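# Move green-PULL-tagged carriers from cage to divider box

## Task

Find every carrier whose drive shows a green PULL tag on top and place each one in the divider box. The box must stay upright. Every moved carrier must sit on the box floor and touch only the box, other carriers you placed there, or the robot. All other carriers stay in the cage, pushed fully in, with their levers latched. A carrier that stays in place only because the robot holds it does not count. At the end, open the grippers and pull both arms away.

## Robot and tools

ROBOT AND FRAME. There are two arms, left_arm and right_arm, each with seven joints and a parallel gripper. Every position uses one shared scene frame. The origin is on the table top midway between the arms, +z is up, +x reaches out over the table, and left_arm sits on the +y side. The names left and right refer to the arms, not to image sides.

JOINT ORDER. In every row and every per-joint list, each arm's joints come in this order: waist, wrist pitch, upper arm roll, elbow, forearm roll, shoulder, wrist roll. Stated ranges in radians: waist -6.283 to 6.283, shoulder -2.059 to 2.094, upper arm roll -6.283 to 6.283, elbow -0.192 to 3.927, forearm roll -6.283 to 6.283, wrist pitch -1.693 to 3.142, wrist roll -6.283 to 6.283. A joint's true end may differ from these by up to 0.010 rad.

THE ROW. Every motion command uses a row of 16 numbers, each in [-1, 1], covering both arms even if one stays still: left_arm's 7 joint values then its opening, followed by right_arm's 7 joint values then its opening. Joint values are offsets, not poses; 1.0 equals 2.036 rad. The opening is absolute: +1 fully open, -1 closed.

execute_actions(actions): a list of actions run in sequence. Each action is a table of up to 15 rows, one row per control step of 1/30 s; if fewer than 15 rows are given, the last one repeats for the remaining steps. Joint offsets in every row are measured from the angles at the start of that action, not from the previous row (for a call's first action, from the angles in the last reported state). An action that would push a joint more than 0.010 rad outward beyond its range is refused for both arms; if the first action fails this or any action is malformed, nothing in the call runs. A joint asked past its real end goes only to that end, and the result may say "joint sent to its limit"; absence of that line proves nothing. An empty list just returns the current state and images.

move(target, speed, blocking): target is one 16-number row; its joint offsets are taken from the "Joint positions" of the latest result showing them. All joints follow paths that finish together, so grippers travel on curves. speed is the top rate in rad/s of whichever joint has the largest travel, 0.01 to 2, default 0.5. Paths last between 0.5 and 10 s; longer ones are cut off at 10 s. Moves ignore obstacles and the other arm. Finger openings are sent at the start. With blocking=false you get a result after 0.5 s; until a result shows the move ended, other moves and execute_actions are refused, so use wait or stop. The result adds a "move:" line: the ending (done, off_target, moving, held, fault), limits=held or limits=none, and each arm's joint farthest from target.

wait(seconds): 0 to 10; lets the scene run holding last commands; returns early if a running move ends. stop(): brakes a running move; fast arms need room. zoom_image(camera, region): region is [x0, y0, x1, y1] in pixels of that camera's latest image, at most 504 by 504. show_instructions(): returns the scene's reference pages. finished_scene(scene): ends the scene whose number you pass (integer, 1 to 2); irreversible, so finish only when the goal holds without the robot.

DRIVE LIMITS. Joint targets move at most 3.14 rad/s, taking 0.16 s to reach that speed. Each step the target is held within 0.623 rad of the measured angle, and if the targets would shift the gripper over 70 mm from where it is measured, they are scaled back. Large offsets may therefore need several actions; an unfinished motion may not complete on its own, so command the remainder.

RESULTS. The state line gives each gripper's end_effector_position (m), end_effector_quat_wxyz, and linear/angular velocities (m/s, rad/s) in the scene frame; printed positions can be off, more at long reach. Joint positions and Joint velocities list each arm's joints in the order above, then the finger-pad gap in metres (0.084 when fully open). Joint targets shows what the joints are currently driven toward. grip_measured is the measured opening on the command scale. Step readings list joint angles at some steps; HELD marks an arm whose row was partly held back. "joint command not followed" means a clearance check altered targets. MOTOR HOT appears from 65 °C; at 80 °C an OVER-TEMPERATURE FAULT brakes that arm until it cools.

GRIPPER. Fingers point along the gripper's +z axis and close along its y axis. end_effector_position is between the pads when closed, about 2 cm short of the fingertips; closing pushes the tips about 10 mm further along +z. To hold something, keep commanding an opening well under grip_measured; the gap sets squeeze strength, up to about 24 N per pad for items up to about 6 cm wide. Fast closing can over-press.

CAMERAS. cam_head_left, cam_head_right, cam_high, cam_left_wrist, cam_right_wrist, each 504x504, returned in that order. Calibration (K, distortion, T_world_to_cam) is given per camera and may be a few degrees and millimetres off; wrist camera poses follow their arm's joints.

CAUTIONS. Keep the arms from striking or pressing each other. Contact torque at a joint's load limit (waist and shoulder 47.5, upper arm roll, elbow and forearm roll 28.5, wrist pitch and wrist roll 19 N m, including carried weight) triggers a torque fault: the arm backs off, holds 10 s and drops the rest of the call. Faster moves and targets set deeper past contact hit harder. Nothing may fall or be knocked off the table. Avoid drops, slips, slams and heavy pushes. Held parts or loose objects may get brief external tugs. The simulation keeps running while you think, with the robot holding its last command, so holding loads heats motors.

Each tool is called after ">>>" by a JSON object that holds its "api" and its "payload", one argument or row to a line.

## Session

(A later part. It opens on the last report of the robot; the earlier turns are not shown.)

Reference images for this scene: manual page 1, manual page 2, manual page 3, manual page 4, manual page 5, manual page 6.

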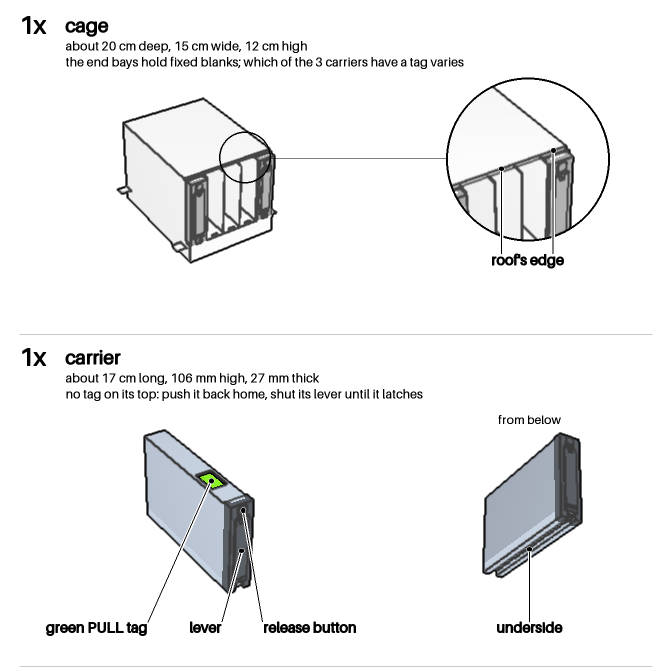

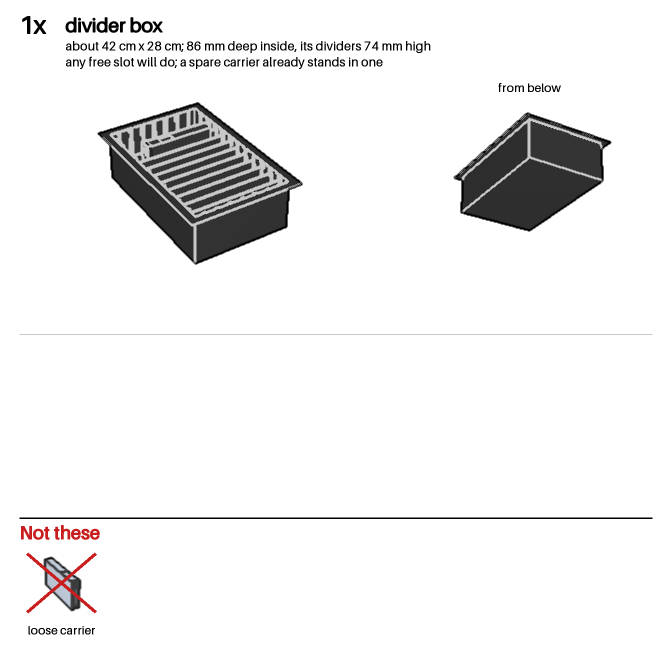

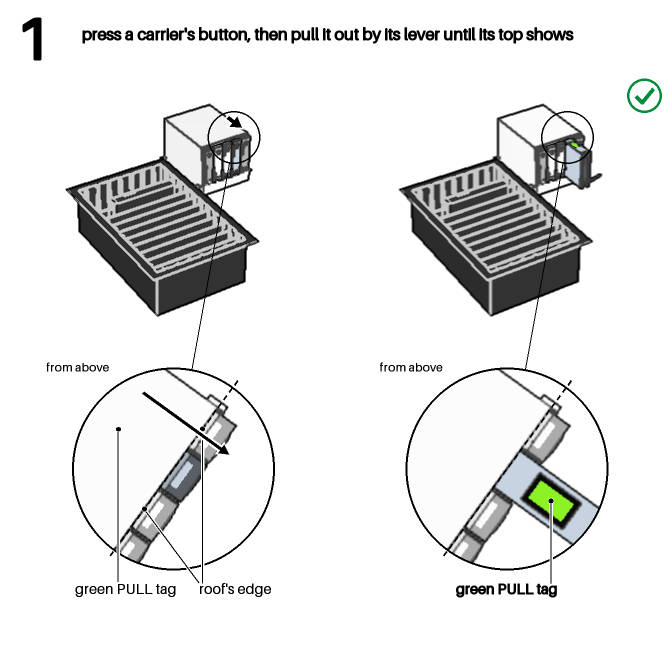

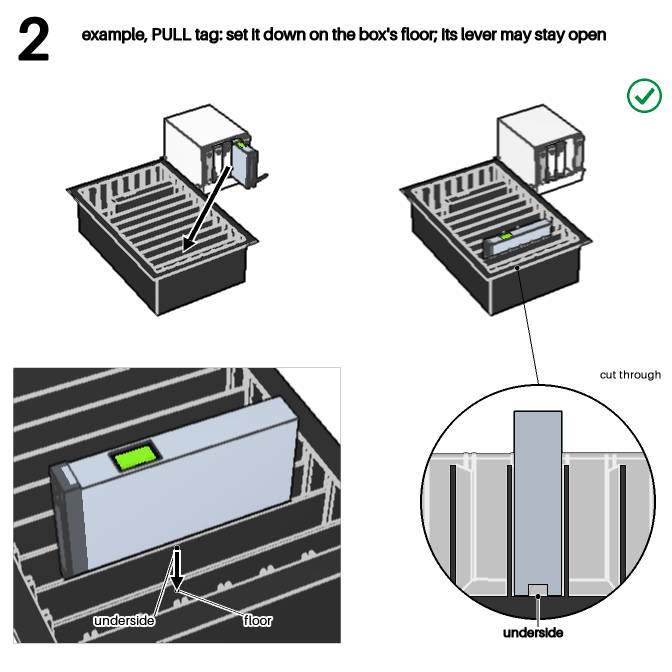

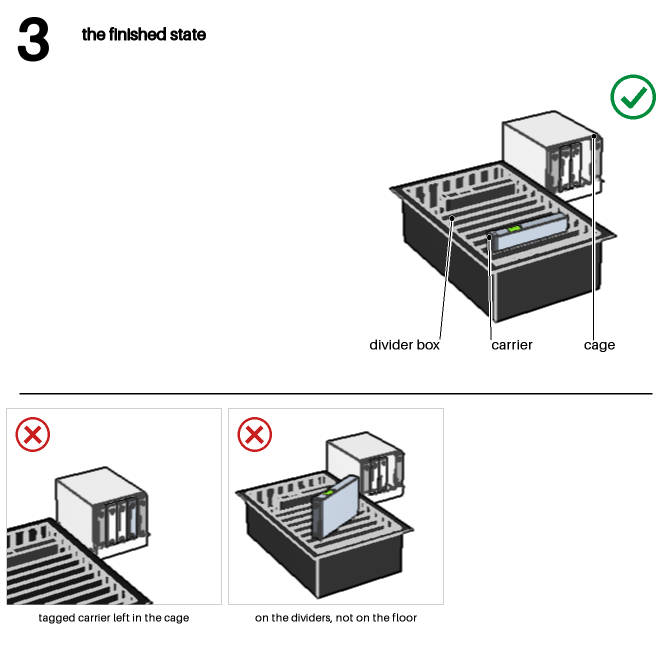

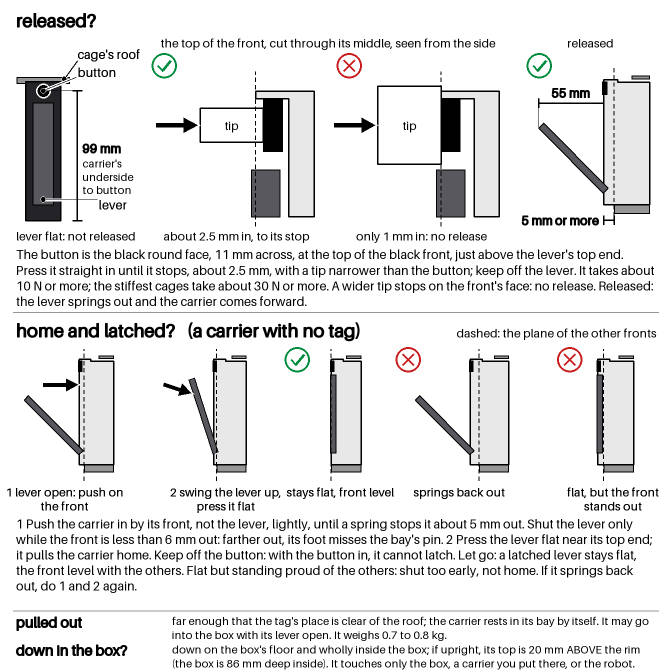

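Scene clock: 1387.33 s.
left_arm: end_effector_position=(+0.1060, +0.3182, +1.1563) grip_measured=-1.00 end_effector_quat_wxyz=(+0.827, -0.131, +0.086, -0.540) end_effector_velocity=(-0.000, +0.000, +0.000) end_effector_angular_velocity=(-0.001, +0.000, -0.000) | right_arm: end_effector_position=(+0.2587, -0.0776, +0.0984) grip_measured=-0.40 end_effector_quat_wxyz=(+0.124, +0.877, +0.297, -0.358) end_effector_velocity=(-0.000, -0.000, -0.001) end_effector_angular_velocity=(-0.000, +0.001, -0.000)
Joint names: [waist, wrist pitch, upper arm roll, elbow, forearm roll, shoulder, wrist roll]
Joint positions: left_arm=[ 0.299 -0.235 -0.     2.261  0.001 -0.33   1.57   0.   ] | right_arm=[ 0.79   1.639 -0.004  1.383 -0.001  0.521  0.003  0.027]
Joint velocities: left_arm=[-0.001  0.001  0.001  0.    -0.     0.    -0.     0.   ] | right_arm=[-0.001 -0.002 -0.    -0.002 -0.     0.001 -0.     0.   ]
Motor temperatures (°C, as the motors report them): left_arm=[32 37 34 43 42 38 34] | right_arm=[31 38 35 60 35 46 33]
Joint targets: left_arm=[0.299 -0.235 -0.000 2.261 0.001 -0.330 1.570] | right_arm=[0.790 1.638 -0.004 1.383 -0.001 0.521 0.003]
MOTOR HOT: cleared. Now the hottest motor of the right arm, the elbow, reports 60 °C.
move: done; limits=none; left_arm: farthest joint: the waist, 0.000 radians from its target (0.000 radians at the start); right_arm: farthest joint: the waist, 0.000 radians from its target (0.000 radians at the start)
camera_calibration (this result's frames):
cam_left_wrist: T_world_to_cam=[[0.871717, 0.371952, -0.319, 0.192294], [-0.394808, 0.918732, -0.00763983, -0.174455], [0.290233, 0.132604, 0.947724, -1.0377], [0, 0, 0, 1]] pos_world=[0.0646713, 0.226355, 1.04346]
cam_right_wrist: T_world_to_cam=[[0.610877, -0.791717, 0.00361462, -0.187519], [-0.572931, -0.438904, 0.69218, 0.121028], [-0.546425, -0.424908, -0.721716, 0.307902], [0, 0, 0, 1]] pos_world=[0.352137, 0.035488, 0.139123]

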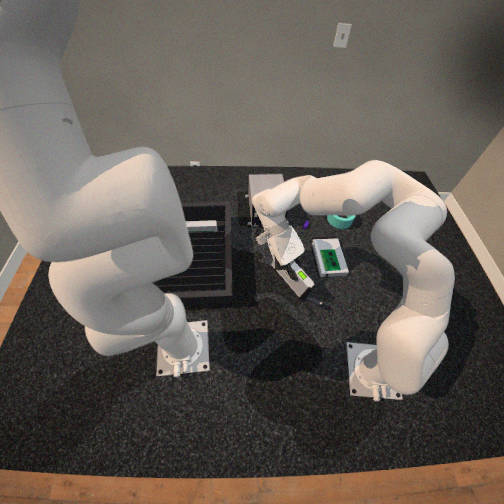

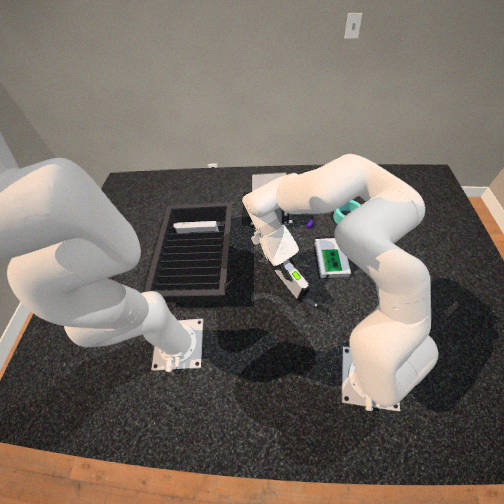

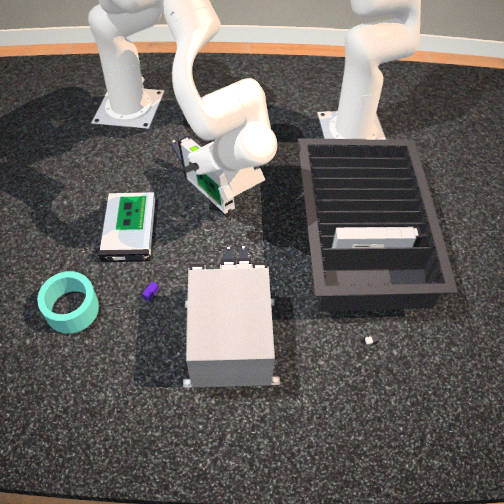

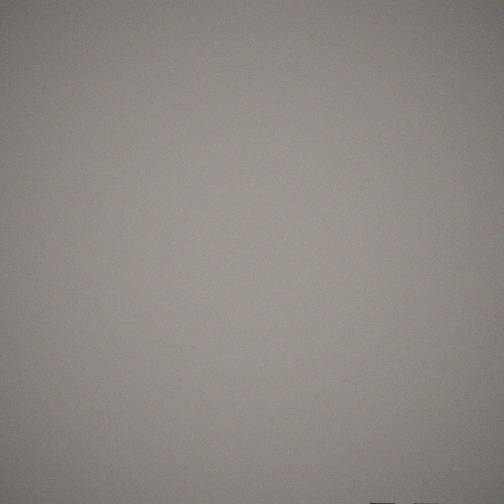

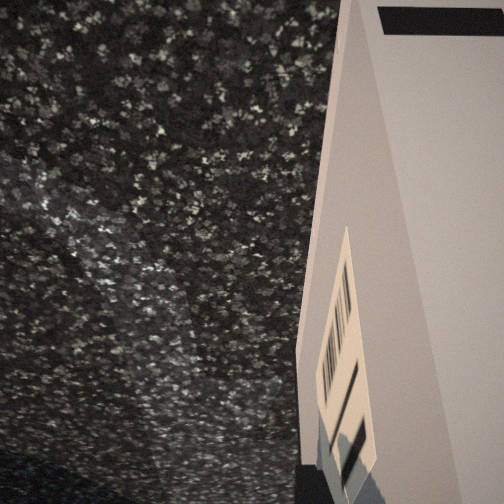

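>>> {"api": "execute_actions", "payload": {
  "actions": []
}}

Scene clock: 1410.60 s.
left_arm: end_effector_position=(+0.1060, +0.3182, +1.1563) grip_measured=-1.00 end_effector_quat_wxyz=(+0.827, -0.131, +0.086, -0.540) end_effector_velocity=(-0.000, +0.001, -0.000) end_effector_angular_velocity=(-0.001, -0.000, +0.003) | right_arm: end_effector_position=(+0.2586, -0.0776, +0.0982) grip_measured=-0.40 end_effector_quat_wxyz=(+0.124, +0.877, +0.297, -0.358) end_effector_velocity=(-0.000, +0.001, +0.000) end_effector_angular_velocity=(+0.002, -0.000, -0.002)
Joint names: [waist, wrist pitch, upper arm roll, elbow, forearm roll, shoulder, wrist roll]
Joint positions: left_arm=[ 0.299 -0.235 -0.     2.261  0.001 -0.33   1.57   0.   ] | right_arm=[ 0.79   1.638 -0.004  1.383 -0.001  0.521  0.003  0.027]
Joint velocities: left_arm=[ 0.    -0.     0.002 -0.    -0.     0.     0.     0.   ] | right_arm=[ 0.     0.    -0.     0.001  0.002  0.     0.    -0.   ]
Motor temperatures (°C, as the motors report them): left_arm=[32 37 34 43 42 38 34] | right_arm=[31 38 35 58 35 46 33]
Joint targets: left_arm=[0.299 -0.235 -0.000 2.261 0.001 -0.330 1.570] | right_arm=[0.790 1.638 -0.004 1.383 -0.001 0.521 0.003]
camera_calibration (this result's frames):
cam_left_wrist: T_world_to_cam=[[0.871717, 0.371952, -0.319, 0.192295], [-0.394808, 0.918732, -0.00763979, -0.174455], [0.290234, 0.132604, 0.947724, -1.0377], [0, 0, 0, 1]] pos_world=[0.0646717, 0.226355, 1.04346]
cam_right_wrist: T_world_to_cam=[[0.610897, -0.791702, 0.00358791, -0.187498], [-0.572824, -0.438868, 0.692291, 0.121049], [-0.546514, -0.424974, -0.721609, 0.307781], [0, 0, 0, 1]] pos_world=[0.352088, 0.0354809, 0.138969]

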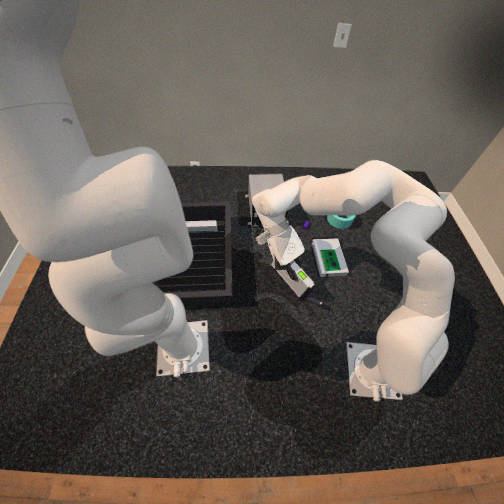

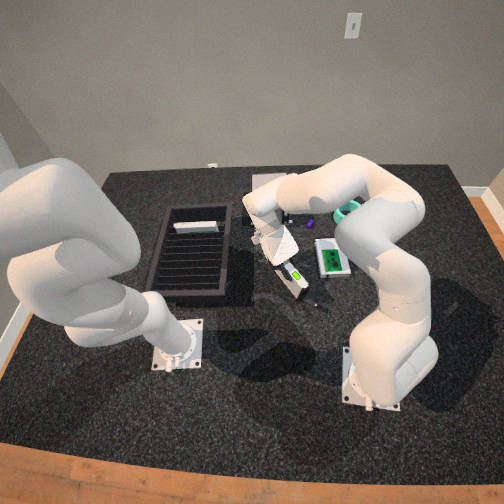

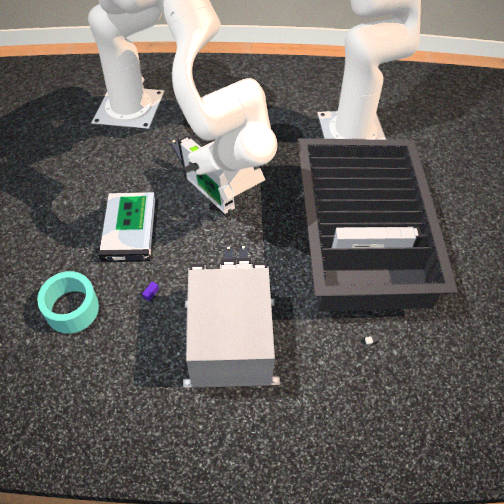

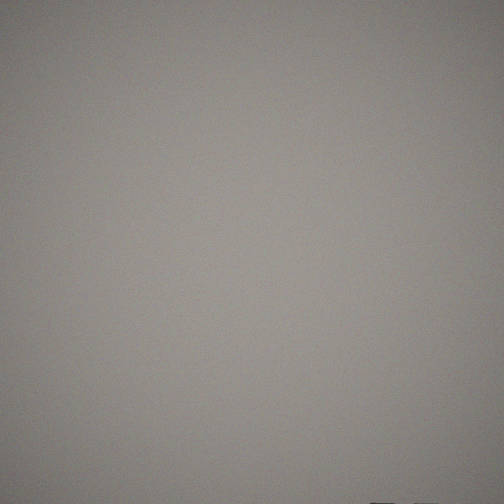

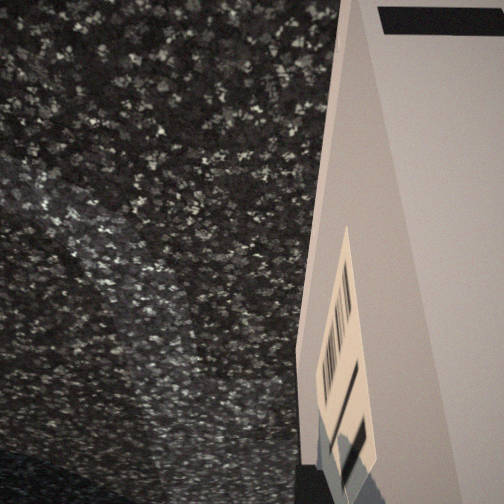

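>>> {"api": "zoom_image", "payload": {
  "camera": "cam_high",
  "region": [130, 90, 310, 270]
}}

>>> {"api": "zoom_image", "payload": {
  "camera": "cam_head_right",
  "region": [220, 200, 360, 340]
}}

Region (130, 90, 310, 270) of cam_high's 504x504 image, scaled by 2.800, with more detail than that image has.

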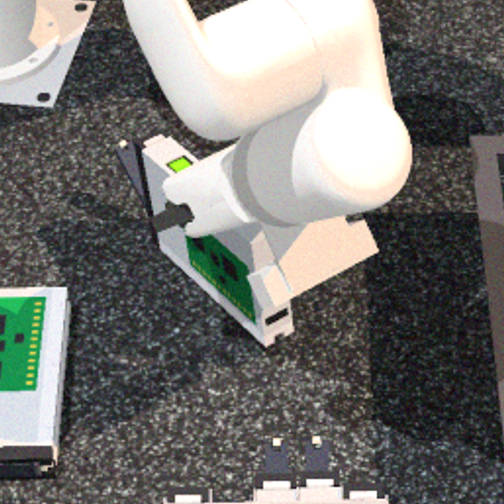

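Region (220, 200, 360, 340) of cam_head_right's 504x504 image, scaled by 3.600, with more detail than that image has.

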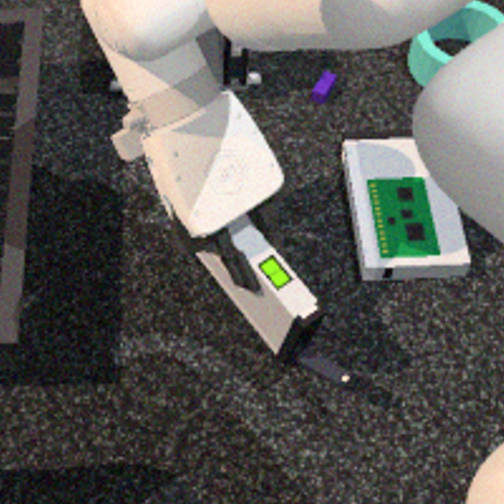

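>>> {"api": "move", "payload": {
  "target": [0,0,0,0,0,0,0,-1, 0,-0.0058,0,-0.0024,0,0.0034,0,-1],
  "speed": 0.03
}}

Scene clock: 1421.83 s.
left_arm: end_effector_position=(+0.1060, +0.3182, +1.1563) grip_measured=-1.00 end_effector_quat_wxyz=(+0.827, -0.131, +0.086, -0.540) end_effector_velocity=(+0.000, +0.001, -0.000) end_effector_angular_velocity=(-0.000, +0.000, +0.003) | right_arm: end_effector_position=(+0.2589, -0.0774, +0.0937) grip_measured=-0.40 end_effector_quat_wxyz=(+0.124, +0.877, +0.298, -0.357) end_effector_velocity=(-0.001, +0.000, -0.001) end_effector_angular_velocity=(-0.001, +0.001, -0.000)
Joint names: [waist, wrist pitch, upper arm roll, elbow, forearm roll, shoulder, wrist roll]
Joint positions: left_arm=[ 0.299 -0.235 -0.     2.261  0.001 -0.33   1.57   0.   ] | right_arm=[ 0.79   1.627 -0.004  1.38  -0.001  0.528  0.003  0.027]
Joint velocities: left_arm=[-0.    -0.     0.002 -0.001  0.     0.     0.001  0.   ] | right_arm=[ 0.    -0.001  0.    -0.001  0.001  0.002  0.001  0.   ]
Motor temperatures (°C, as the motors report them): left_arm=[32 37 34 43 42 38 34] | right_arm=[31 38 35 58 35 46 33]
Joint targets: left_arm=[0.299 -0.235 -0.000 2.261 0.001 -0.330 1.570] | right_arm=[0.790 1.627 -0.004 1.378 -0.001 0.528 0.003]
move: done; limits=none; left_arm: farthest joint: the waist, 0.000 radians from its target (0.000 radians at the start); right_arm: farthest joint: the elbow, 0.002 radians from its target (0.005 radians at the start)
camera_calibration (this result's frames):
cam_left_wrist: T_world_to_cam=[[0.871717, 0.371952, -0.319, 0.192295], [-0.394808, 0.918732, -0.00763977, -0.174455], [0.290234, 0.132604, 0.947724, -1.0377], [0, 0, 0, 1]] pos_world=[0.0646717, 0.226355, 1.04346]
cam_right_wrist: T_world_to_cam=[[0.610902, -0.791698, 0.00361029, -0.187501], [-0.573887, -0.439681, 0.690894, 0.124806], [-0.545392, -0.42414, -0.722948, 0.304616], [0, 0, 0, 1]] pos_world=[0.352304, 0.03563, 0.134671]

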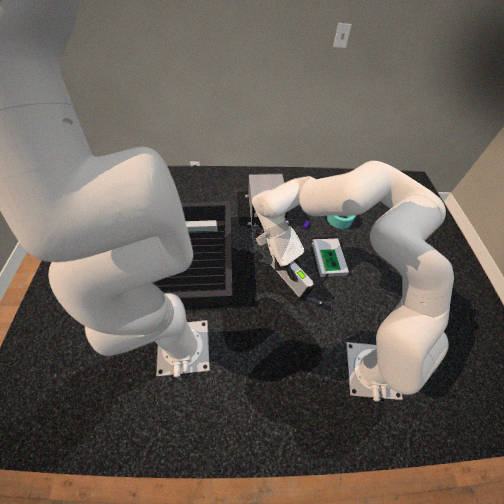

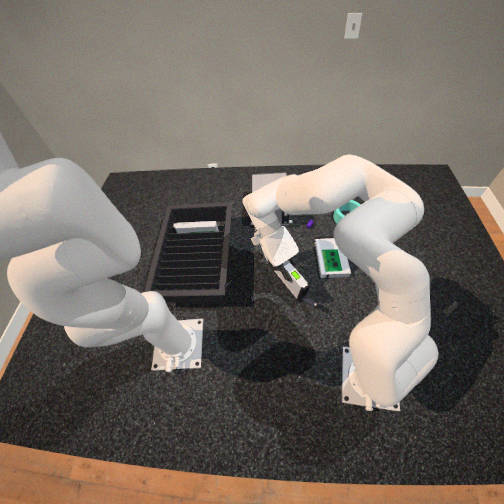

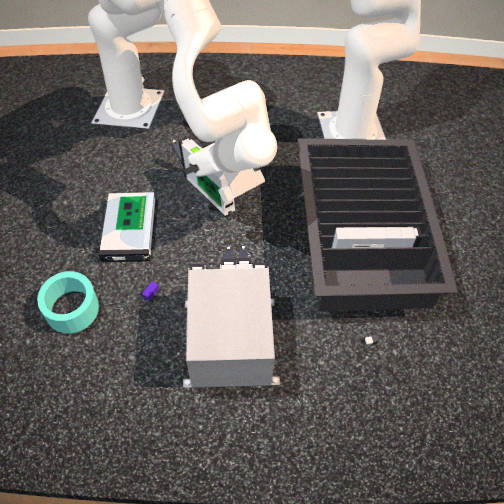

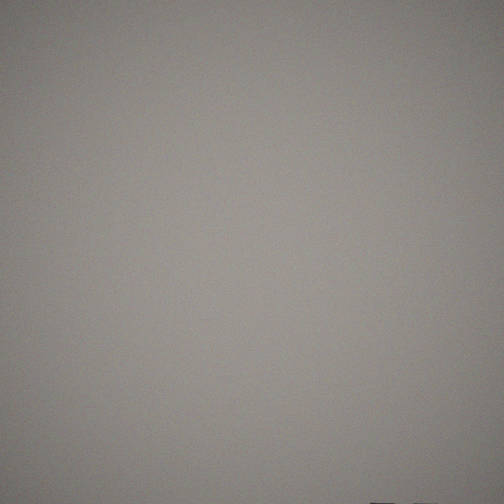

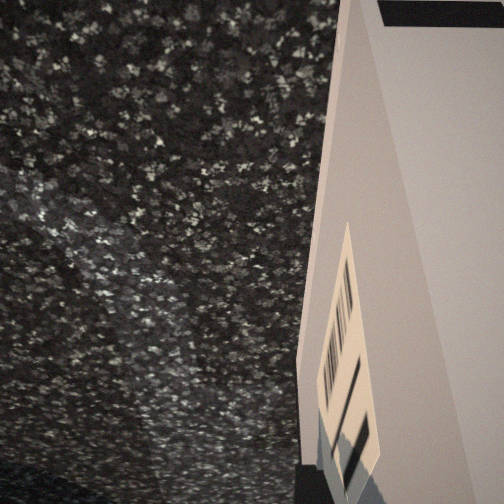

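>>> {"api": "zoom_image", "payload": {
  "camera": "cam_high",
  "region": [160, 120, 260, 220]
}}

Region (160, 120, 260, 220) of cam_high's 504x504 image, scaled by 5.040, with more detail than that image has.

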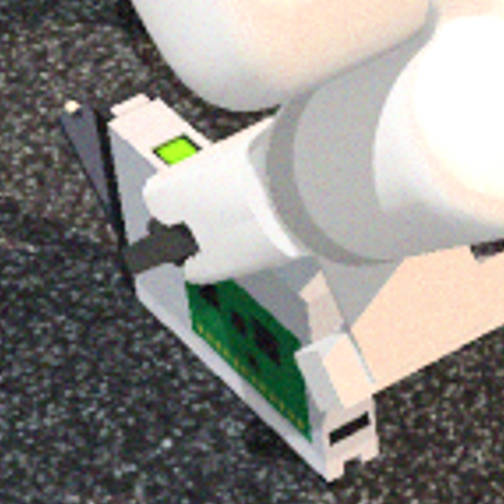

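>>> {"api": "move", "payload": {
  "target": [0,0,0,0,0,0,0,-1, 0,0.0755,0,0.1014,0,0.0898,0,-1],
  "speed": 0.1
}}

Scene clock: 1475.37 s.
left_arm: end_effector_position=(+0.1060, +0.3182, +1.1563) grip_measured=-1.00 end_effector_quat_wxyz=(+0.827, -0.131, +0.086, -0.540) end_effector_velocity=(-0.000, -0.000, +0.000) end_effector_angular_velocity=(+0.000, -0.000, +0.000) | right_arm: end_effector_position=(+0.2685, -0.0700, +0.0867) grip_measured=-0.40 end_effector_quat_wxyz=(+0.143, +0.852, +0.289, -0.413) end_effector_velocity=(-0.000, -0.000, +0.000) end_effector_angular_velocity=(-0.002, +0.002, +0.002)
Joint names: [waist, wrist pitch, upper arm roll, elbow, forearm roll, shoulder, wrist roll]
Joint positions: left_arm=[ 0.299 -0.235 -0.     2.261  0.001 -0.33   1.57   0.   ] | right_arm=[ 0.79   1.793 -0.004  1.586 -0.001  0.698  0.003  0.027]
Joint velocities: left_arm=[-0.001  0.001  0.     0.001 -0.    -0.     0.001  0.   ] | right_arm=[ 0.001  0.003  0.     0.002 -0.001  0.001 -0.    -0.   ]
Motor temperatures (°C, as the motors report them): left_arm=[32 37 34 43 42 38 34] | right_arm=[31 39 35 58 35 45 33]
Joint targets: left_arm=[0.299 -0.235 -0.000 2.261 0.001 -0.330 1.570] | right_arm=[0.790 1.780 -0.004 1.586 -0.001 0.710 0.003]
move: off_target (right_arm); limits=none; left_arm: farthest joint: the waist, 0.000 radians from its target (0.000 radians at the start); right_arm: farthest joint: the shoulder, 0.013 radians from its target (0.183 radians at the start)
camera_calibration (this result's frames):
cam_left_wrist: T_world_to_cam=[[0.871717, 0.371952, -0.319, 0.192295], [-0.394808, 0.918732, -0.00763981, -0.174455], [0.290234, 0.132604, 0.947724, -1.0377], [0, 0, 0, 1]] pos_world=[0.0646718, 0.226355, 1.04346]
cam_right_wrist: T_world_to_cam=[[0.611281, -0.791402, 0.00426975, -0.187563], [-0.498258, -0.380653, 0.779001, 0.114599], [-0.614878, -0.478316, -0.627008, 0.314516], [0, 0, 0, 1]] pos_world=[0.365143, 0.0456228, 0.108733]

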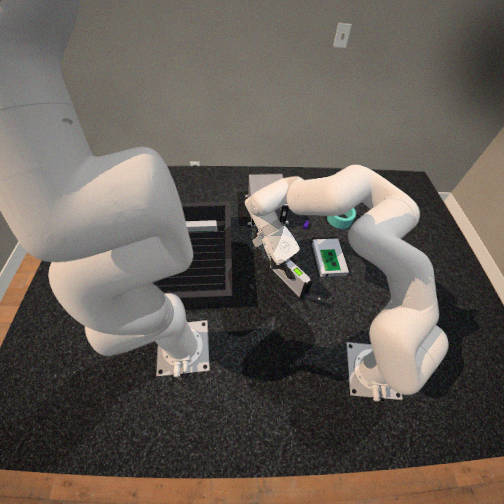

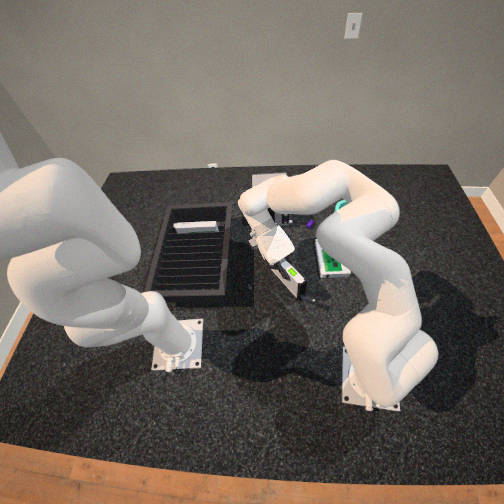

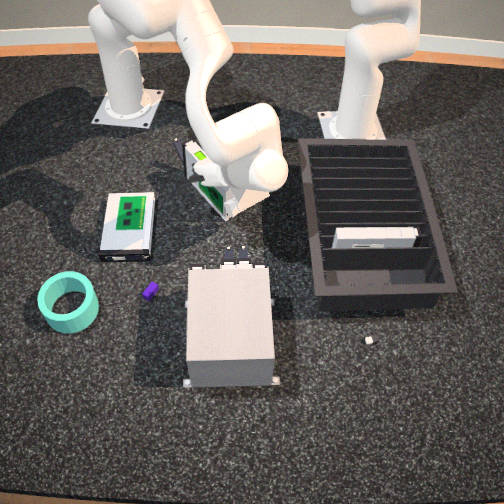

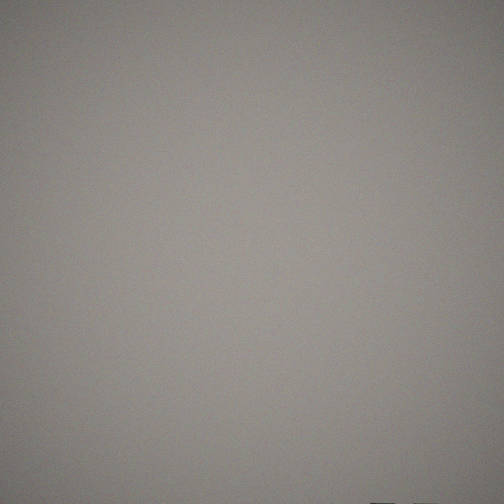

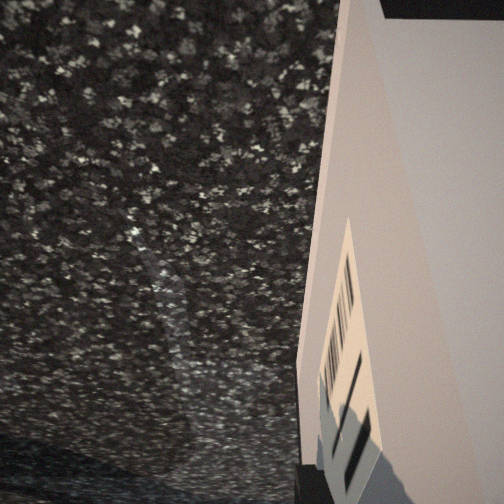

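>>> {"api": "execute_actions", "payload": {
  "actions": [
    [[0,0,0,0,0,0,0,-1, 0,0,0,0,0,0,0,-0.6],[0,0,0,0,0,0,0,-1, 0,0,0,0,0,0,0,-0.5],[0,0,0,0,0,0,0,-1, 0,0,0,0,0,0,0,-0.45],[0,0,0,0,0,0,0,-1, 0,0,0,0,0,0,0,-0.4],[0,0,0,0,0,0,0,-1, 0,0,0,0,0,0,0,-0.37],[0,0,0,0,0,0,0,-1, 0,0,0,0,0,0,0,-0.34],[0,0,0,0,0,0,0,-1, 0,0,0,0,0,0,0,-0.3],[0,0,0,0,0,0,0,-1, 0,0,0,0,0,0,0,-0.25],[0,0,0,0,0,0,0,-1, 0,0,0,0,0,0,0,-0.18],[0,0,0,0,0,0,0,-1, 0,0,0,0,0,0,0,-0.1],[0,0,0,0,0,0,0,-1, 0,0,0,0,0,0,0,0],[0,0,0,0,0,0,0,-1, 0,0,0,0,0,0,0,0.1],[0,0,0,0,0,0,0,-1, 0,0,0,0,0,0,0,0.19]]
  ]
}}

Scene clock: 1485.20 s.
left_arm: end_effector_position=(+0.1060, +0.3182, +1.1563) grip_measured=-1.00 end_effector_quat_wxyz=(+0.827, -0.131, +0.086, -0.540) end_effector_velocity=(-0.000, +0.000, +0.000) end_effector_angular_velocity=(-0.000, +0.000, -0.001) | right_arm: end_effector_position=(+0.2681, -0.0702, +0.0867) grip_measured=+0.17 end_effector_quat_wxyz=(+0.143, +0.851, +0.289, -0.414) end_effector_velocity=(-0.000, -0.000, +0.000) end_effector_angular_velocity=(-0.003, +0.001, +0.001)
Joint names: [waist, wrist pitch, upper arm roll, elbow, forearm roll, shoulder, wrist roll]
Joint positions: left_arm=[ 0.299 -0.235 -0.     2.261  0.001 -0.33   1.57   0.   ] | right_arm=[ 0.79   1.794 -0.003  1.585 -0.001  0.698  0.003  0.052]
Joint velocities: left_arm=[-0.001  0.001  0.     0.    -0.    -0.    -0.001  0.   ] | right_arm=[ 0.001  0.003 -0.001  0.002 -0.001  0.001  0.001  0.01 ]
Motor temperatures (°C, as the motors report them): left_arm=[32 37 34 43 42 38 34] | right_arm=[31 42 35 58 35 45 33]
Joint targets: left_arm=[0.299 -0.235 -0.000 2.261 0.001 -0.330 1.570] | right_arm=[0.790 1.793 -0.004 1.586 -0.001 0.698 0.003]
Step readings (joint positions):
0: left_arm=[0.299 -0.235 -0.000 2.261 0.001 -0.330 1.570] | right_arm=[0.790 1.793 -0.004 1.586 -0.001 0.698 0.003]
1: left_arm=[0.299 -0.235 -0.000 2.261 0.001 -0.330 1.570] | right_arm=[0.790 1.793 -0.004 1.586 -0.001 0.698 0.003]
2: left_arm=[0.299 -0.235 -0.000 2.261 0.001 -0.330 1.570] | right_arm=[0.790 1.794 -0.004 1.586 -0.001 0.697 0.003]
4: left_arm=[0.299 -0.235 -0.000 2.261 0.001 -0.330 1.570] | right_arm=[0.790 1.793 -0.004 1.585 -0.001 0.696 0.003]
8: left_arm=[0.299 -0.235 -0.000 2.261 0.001 -0.330 1.570] | right_arm=[0.790 1.793 -0.003 1.584 -0.001 0.697 0.003]
15: Joint positions above
camera_calibration (this result's frames):
cam_left_wrist: T_world_to_cam=[[0.871717, 0.371952, -0.319, 0.192294], [-0.394808, 0.918732, -0.00763981, -0.174455], [0.290234, 0.132604, 0.947724, -1.0377], [0, 0, 0, 1]] pos_world=[0.0646716, 0.226355, 1.04346]
cam_right_wrist: T_world_to_cam=[[0.611413, -0.791302, 0.0040159, -0.187476], [-0.497144, -0.380169, 0.779948, 0.113957], [-0.615648, -0.478867, -0.625831, 0.314248], [0, 0, 0, 1]] pos_world=[0.364744, 0.0454552, 0.108538]

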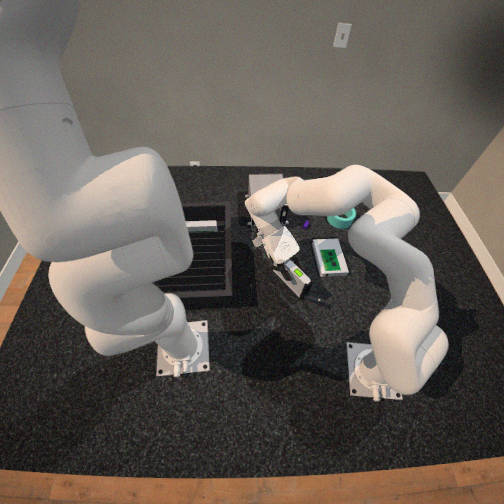

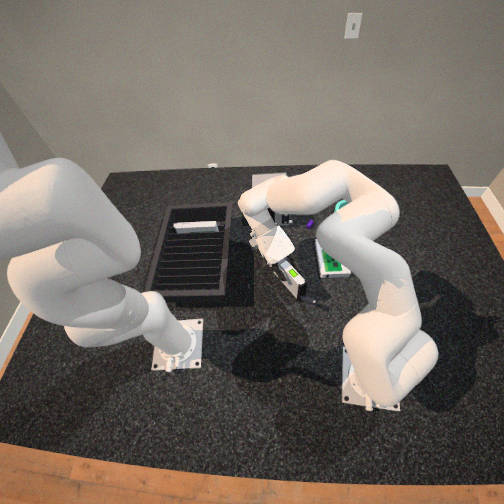

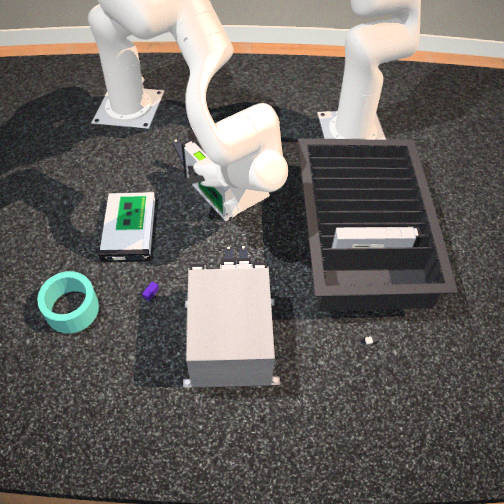

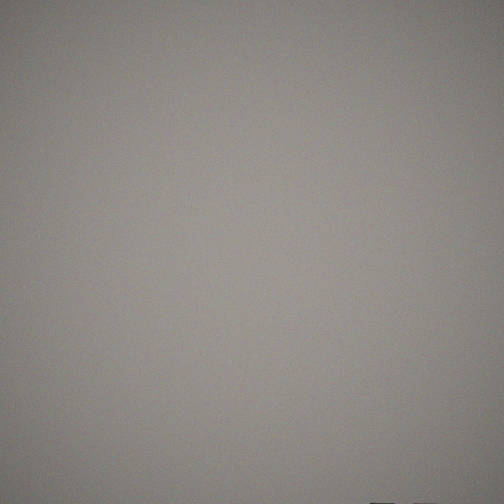

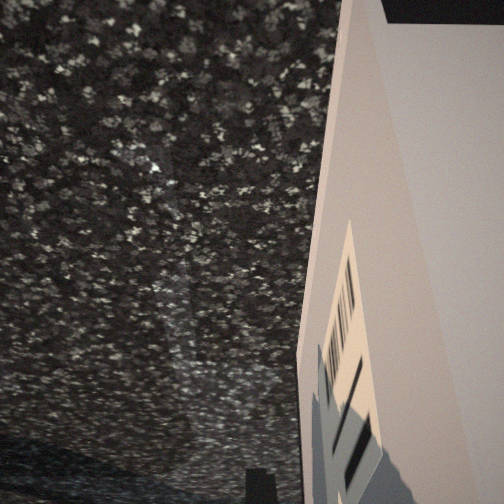

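>>> {"api": "move", "payload": {
  "target": [0,0,0,0,0,0,0,-1, 0,-0.5502,0,-0.5186,0,-0.4138,0,0.19],
  "speed": 0.45
}}

Scene clock: 1508.73 s.
left_arm: end_effector_position=(+0.1060, +0.3182, +1.1563) grip_measured=-1.00 end_effector_quat_wxyz=(+0.827, -0.131, +0.086, -0.540) end_effector_velocity=(+0.000, -0.000, -0.000) end_effector_angular_velocity=(+0.000, +0.000, -0.002) | right_arm: end_effector_position=(+0.2428, -0.0892, +0.0938) grip_measured=+0.18 end_effector_quat_wxyz=(+0.000, +0.947, +0.322, +0.000) end_effector_velocity=(-0.000, -0.000, -0.000) end_effector_angular_velocity=(+0.002, -0.002, +0.001)
Joint names: [waist, wrist pitch, upper arm roll, elbow, forearm roll, shoulder, wrist roll]
Joint positions: left_arm=[ 0.299 -0.235 -0.     2.261  0.001 -0.33   1.57   0.   ] | right_arm=[ 0.79   0.674 -0.003  0.53  -0.001 -0.144  0.003  0.052]
Joint velocities: left_arm=[-0.     0.    -0.001 -0.     0.    -0.    -0.001  0.   ] | right_arm=[-0.    -0.003  0.    -0.004 -0.    -0.003 -0.001  0.   ]
Motor temperatures (°C, as the motors report them): left_arm=[32 37 34 43 42 38 34] | right_arm=[31 42 35 60 35 45 33]
Joint targets: left_arm=[0.299 -0.235 -0.000 2.261 0.001 -0.330 1.570] | right_arm=[0.790 0.674 -0.003 0.529 -0.001 -0.145 0.003]
move: done; limits=none; left_arm: farthest joint: the waist, 0.000 radians from its target (0.000 radians at the start); right_arm: farthest joint: the elbow, 0.001 radians from its target (1.057 radians at the start)
camera_calibration (this result's frames):
cam_left_wrist: T_world_to_cam=[[0.871717, 0.371952, -0.319, 0.192294], [-0.394808, 0.918732, -0.00763981, -0.174455], [0.290234, 0.132604, 0.947724, -1.0377], [0, 0, 0, 1]] pos_world=[0.0646716, 0.226355, 1.04346]
cam_right_wrist: T_world_to_cam=[[0.610568, -0.791964, -0.0000285612, -0.186622], [-0.791908, -0.610525, -0.0118669, 0.213876], [0.00938068, 0.00726814, -0.99993, 0.22072], [0, 0, 0, 1]] pos_world=[0.281245, -0.0188254, 0.223237]

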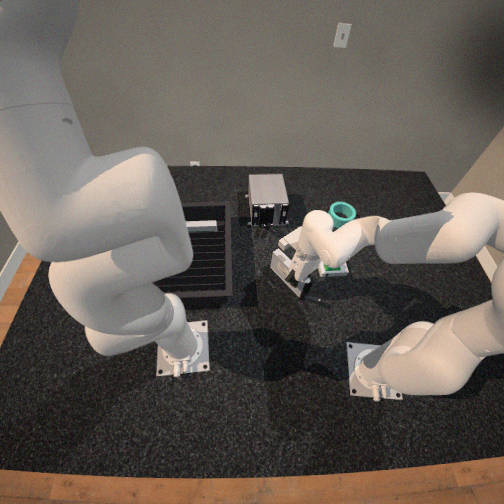

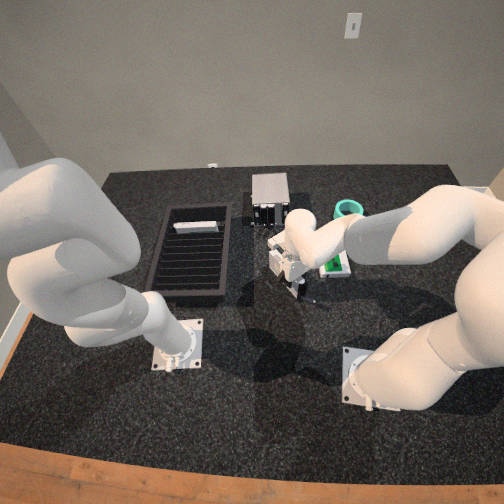

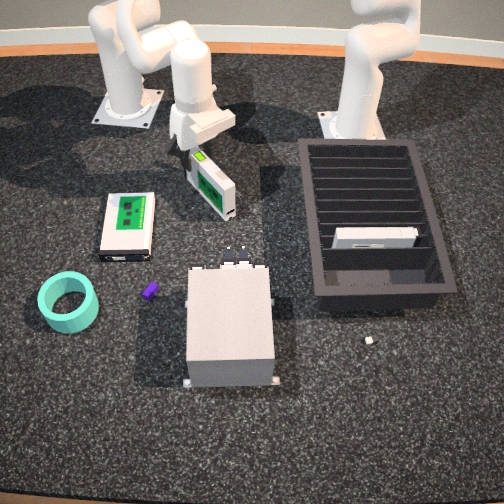

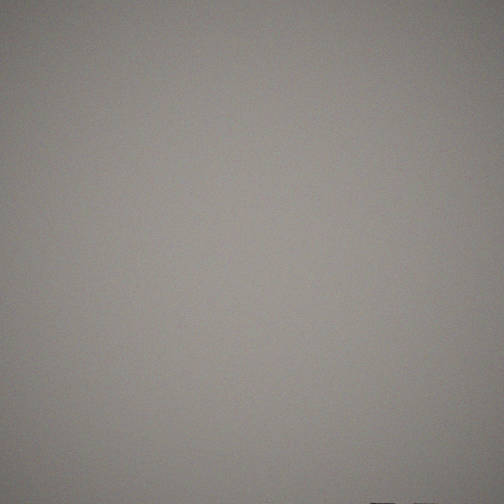

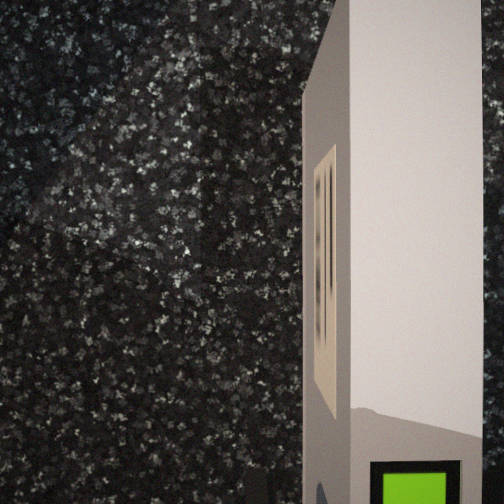

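>>> {"api": "move", "payload": {
  "target": [0,0,0,0,0,0,0,-1, 0,0.0051,0,0.0590,0,0.0540,0,0.19],
  "speed": 0.35
}}

Scene clock: 1523.37 s.
left_arm: end_effector_position=(+0.1060, +0.3182, +1.1563) grip_measured=-1.00 end_effector_quat_wxyz=(+0.827, -0.131, +0.086, -0.540) end_effector_velocity=(+0.000, -0.000, +0.000) end_effector_angular_velocity=(+0.000, +0.001, +0.001) | right_arm: end_effector_position=(+0.2702, -0.0681, +0.0937) grip_measured=+0.18 end_effector_quat_wxyz=(+0.000, +0.947, +0.322, +0.000) end_effector_velocity=(+0.000, +0.000, -0.000) end_effector_angular_velocity=(-0.001, +0.000, +0.001)
Joint names: [waist, wrist pitch, upper arm roll, elbow, forearm roll, shoulder, wrist roll]
Joint positions: left_arm=[ 0.299 -0.235 -0.     2.261  0.001 -0.33   1.57   0.   ] | right_arm=[ 0.79   0.684 -0.003  0.65  -0.001 -0.035  0.003  0.052]
Joint velocities: left_arm=[ 0.     0.001 -0.001  0.001 -0.    -0.     0.002  0.   ] | right_arm=[-0.     0.001  0.     0.002 -0.001  0.002 -0.     0.   ]
Motor temperatures (°C, as the motors report them): left_arm=[32 36 34 43 42 38 34] | right_arm=[31 41 35 63 35 45 33]
Joint targets: left_arm=[0.299 -0.235 -0.000 2.261 0.001 -0.330 1.570] | right_arm=[0.790 0.684 -0.003 0.650 -0.001 -0.034 0.003]
move: done; limits=none; left_arm: farthest joint: the waist, 0.000 radians from its target (0.000 radians at the start); right_arm: farthest joint: the shoulder, 0.001 radians from its target (0.111 radians at the start)
camera_calibration (this result's frames):
cam_left_wrist: T_world_to_cam=[[0.871717, 0.371952, -0.319, 0.192294], [-0.394808, 0.918732, -0.0076398, -0.174455], [0.290234, 0.132604, 0.947724, -1.0377], [0, 0, 0, 1]] pos_world=[0.0646716, 0.226355, 1.04346]
cam_right_wrist: T_world_to_cam=[[0.61053, -0.791993, 0.000350864, -0.186708], [-0.791937, -0.610492, -0.0116443, 0.248492], [0.00943643, 0.00683135, -0.999932, 0.220188], [0, 0, 0, 1]] pos_world=[0.308703, 0.0023271, 0.223132]

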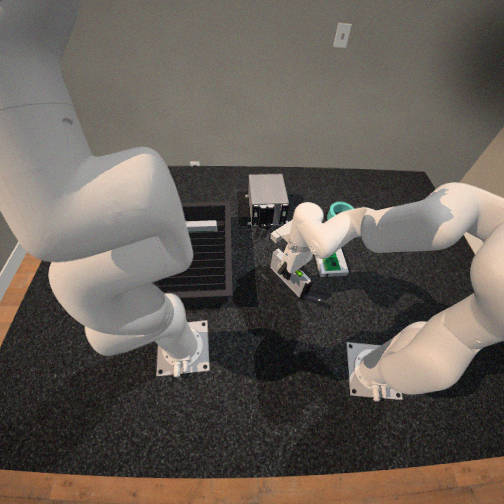

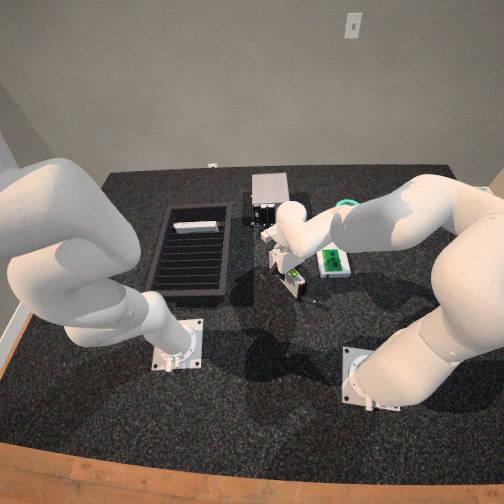

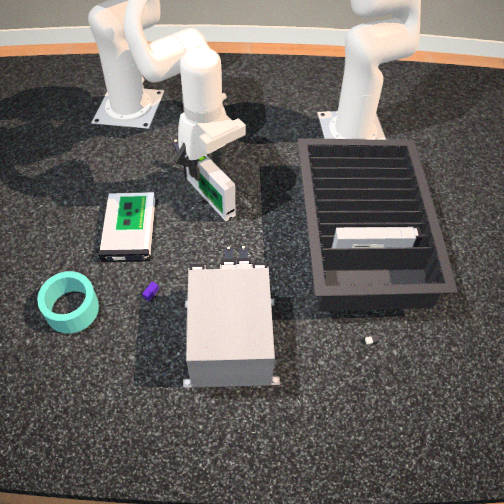

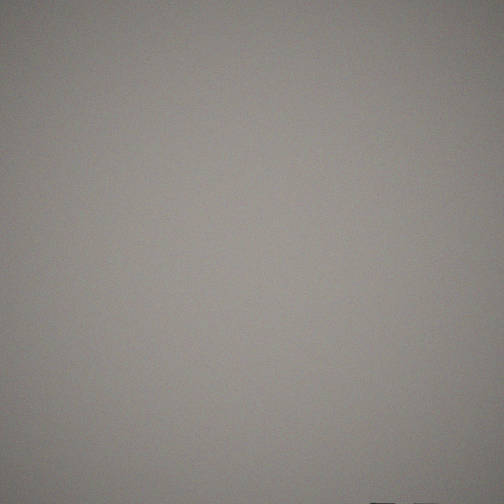

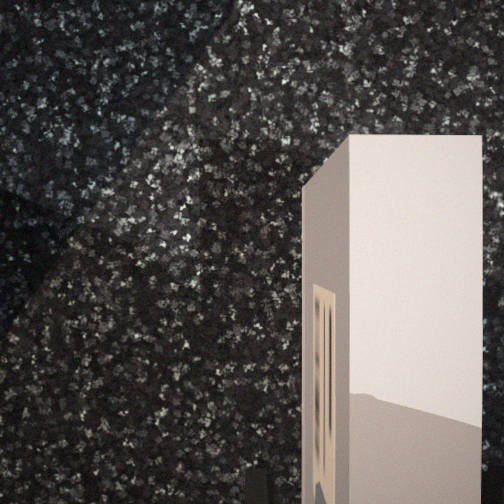

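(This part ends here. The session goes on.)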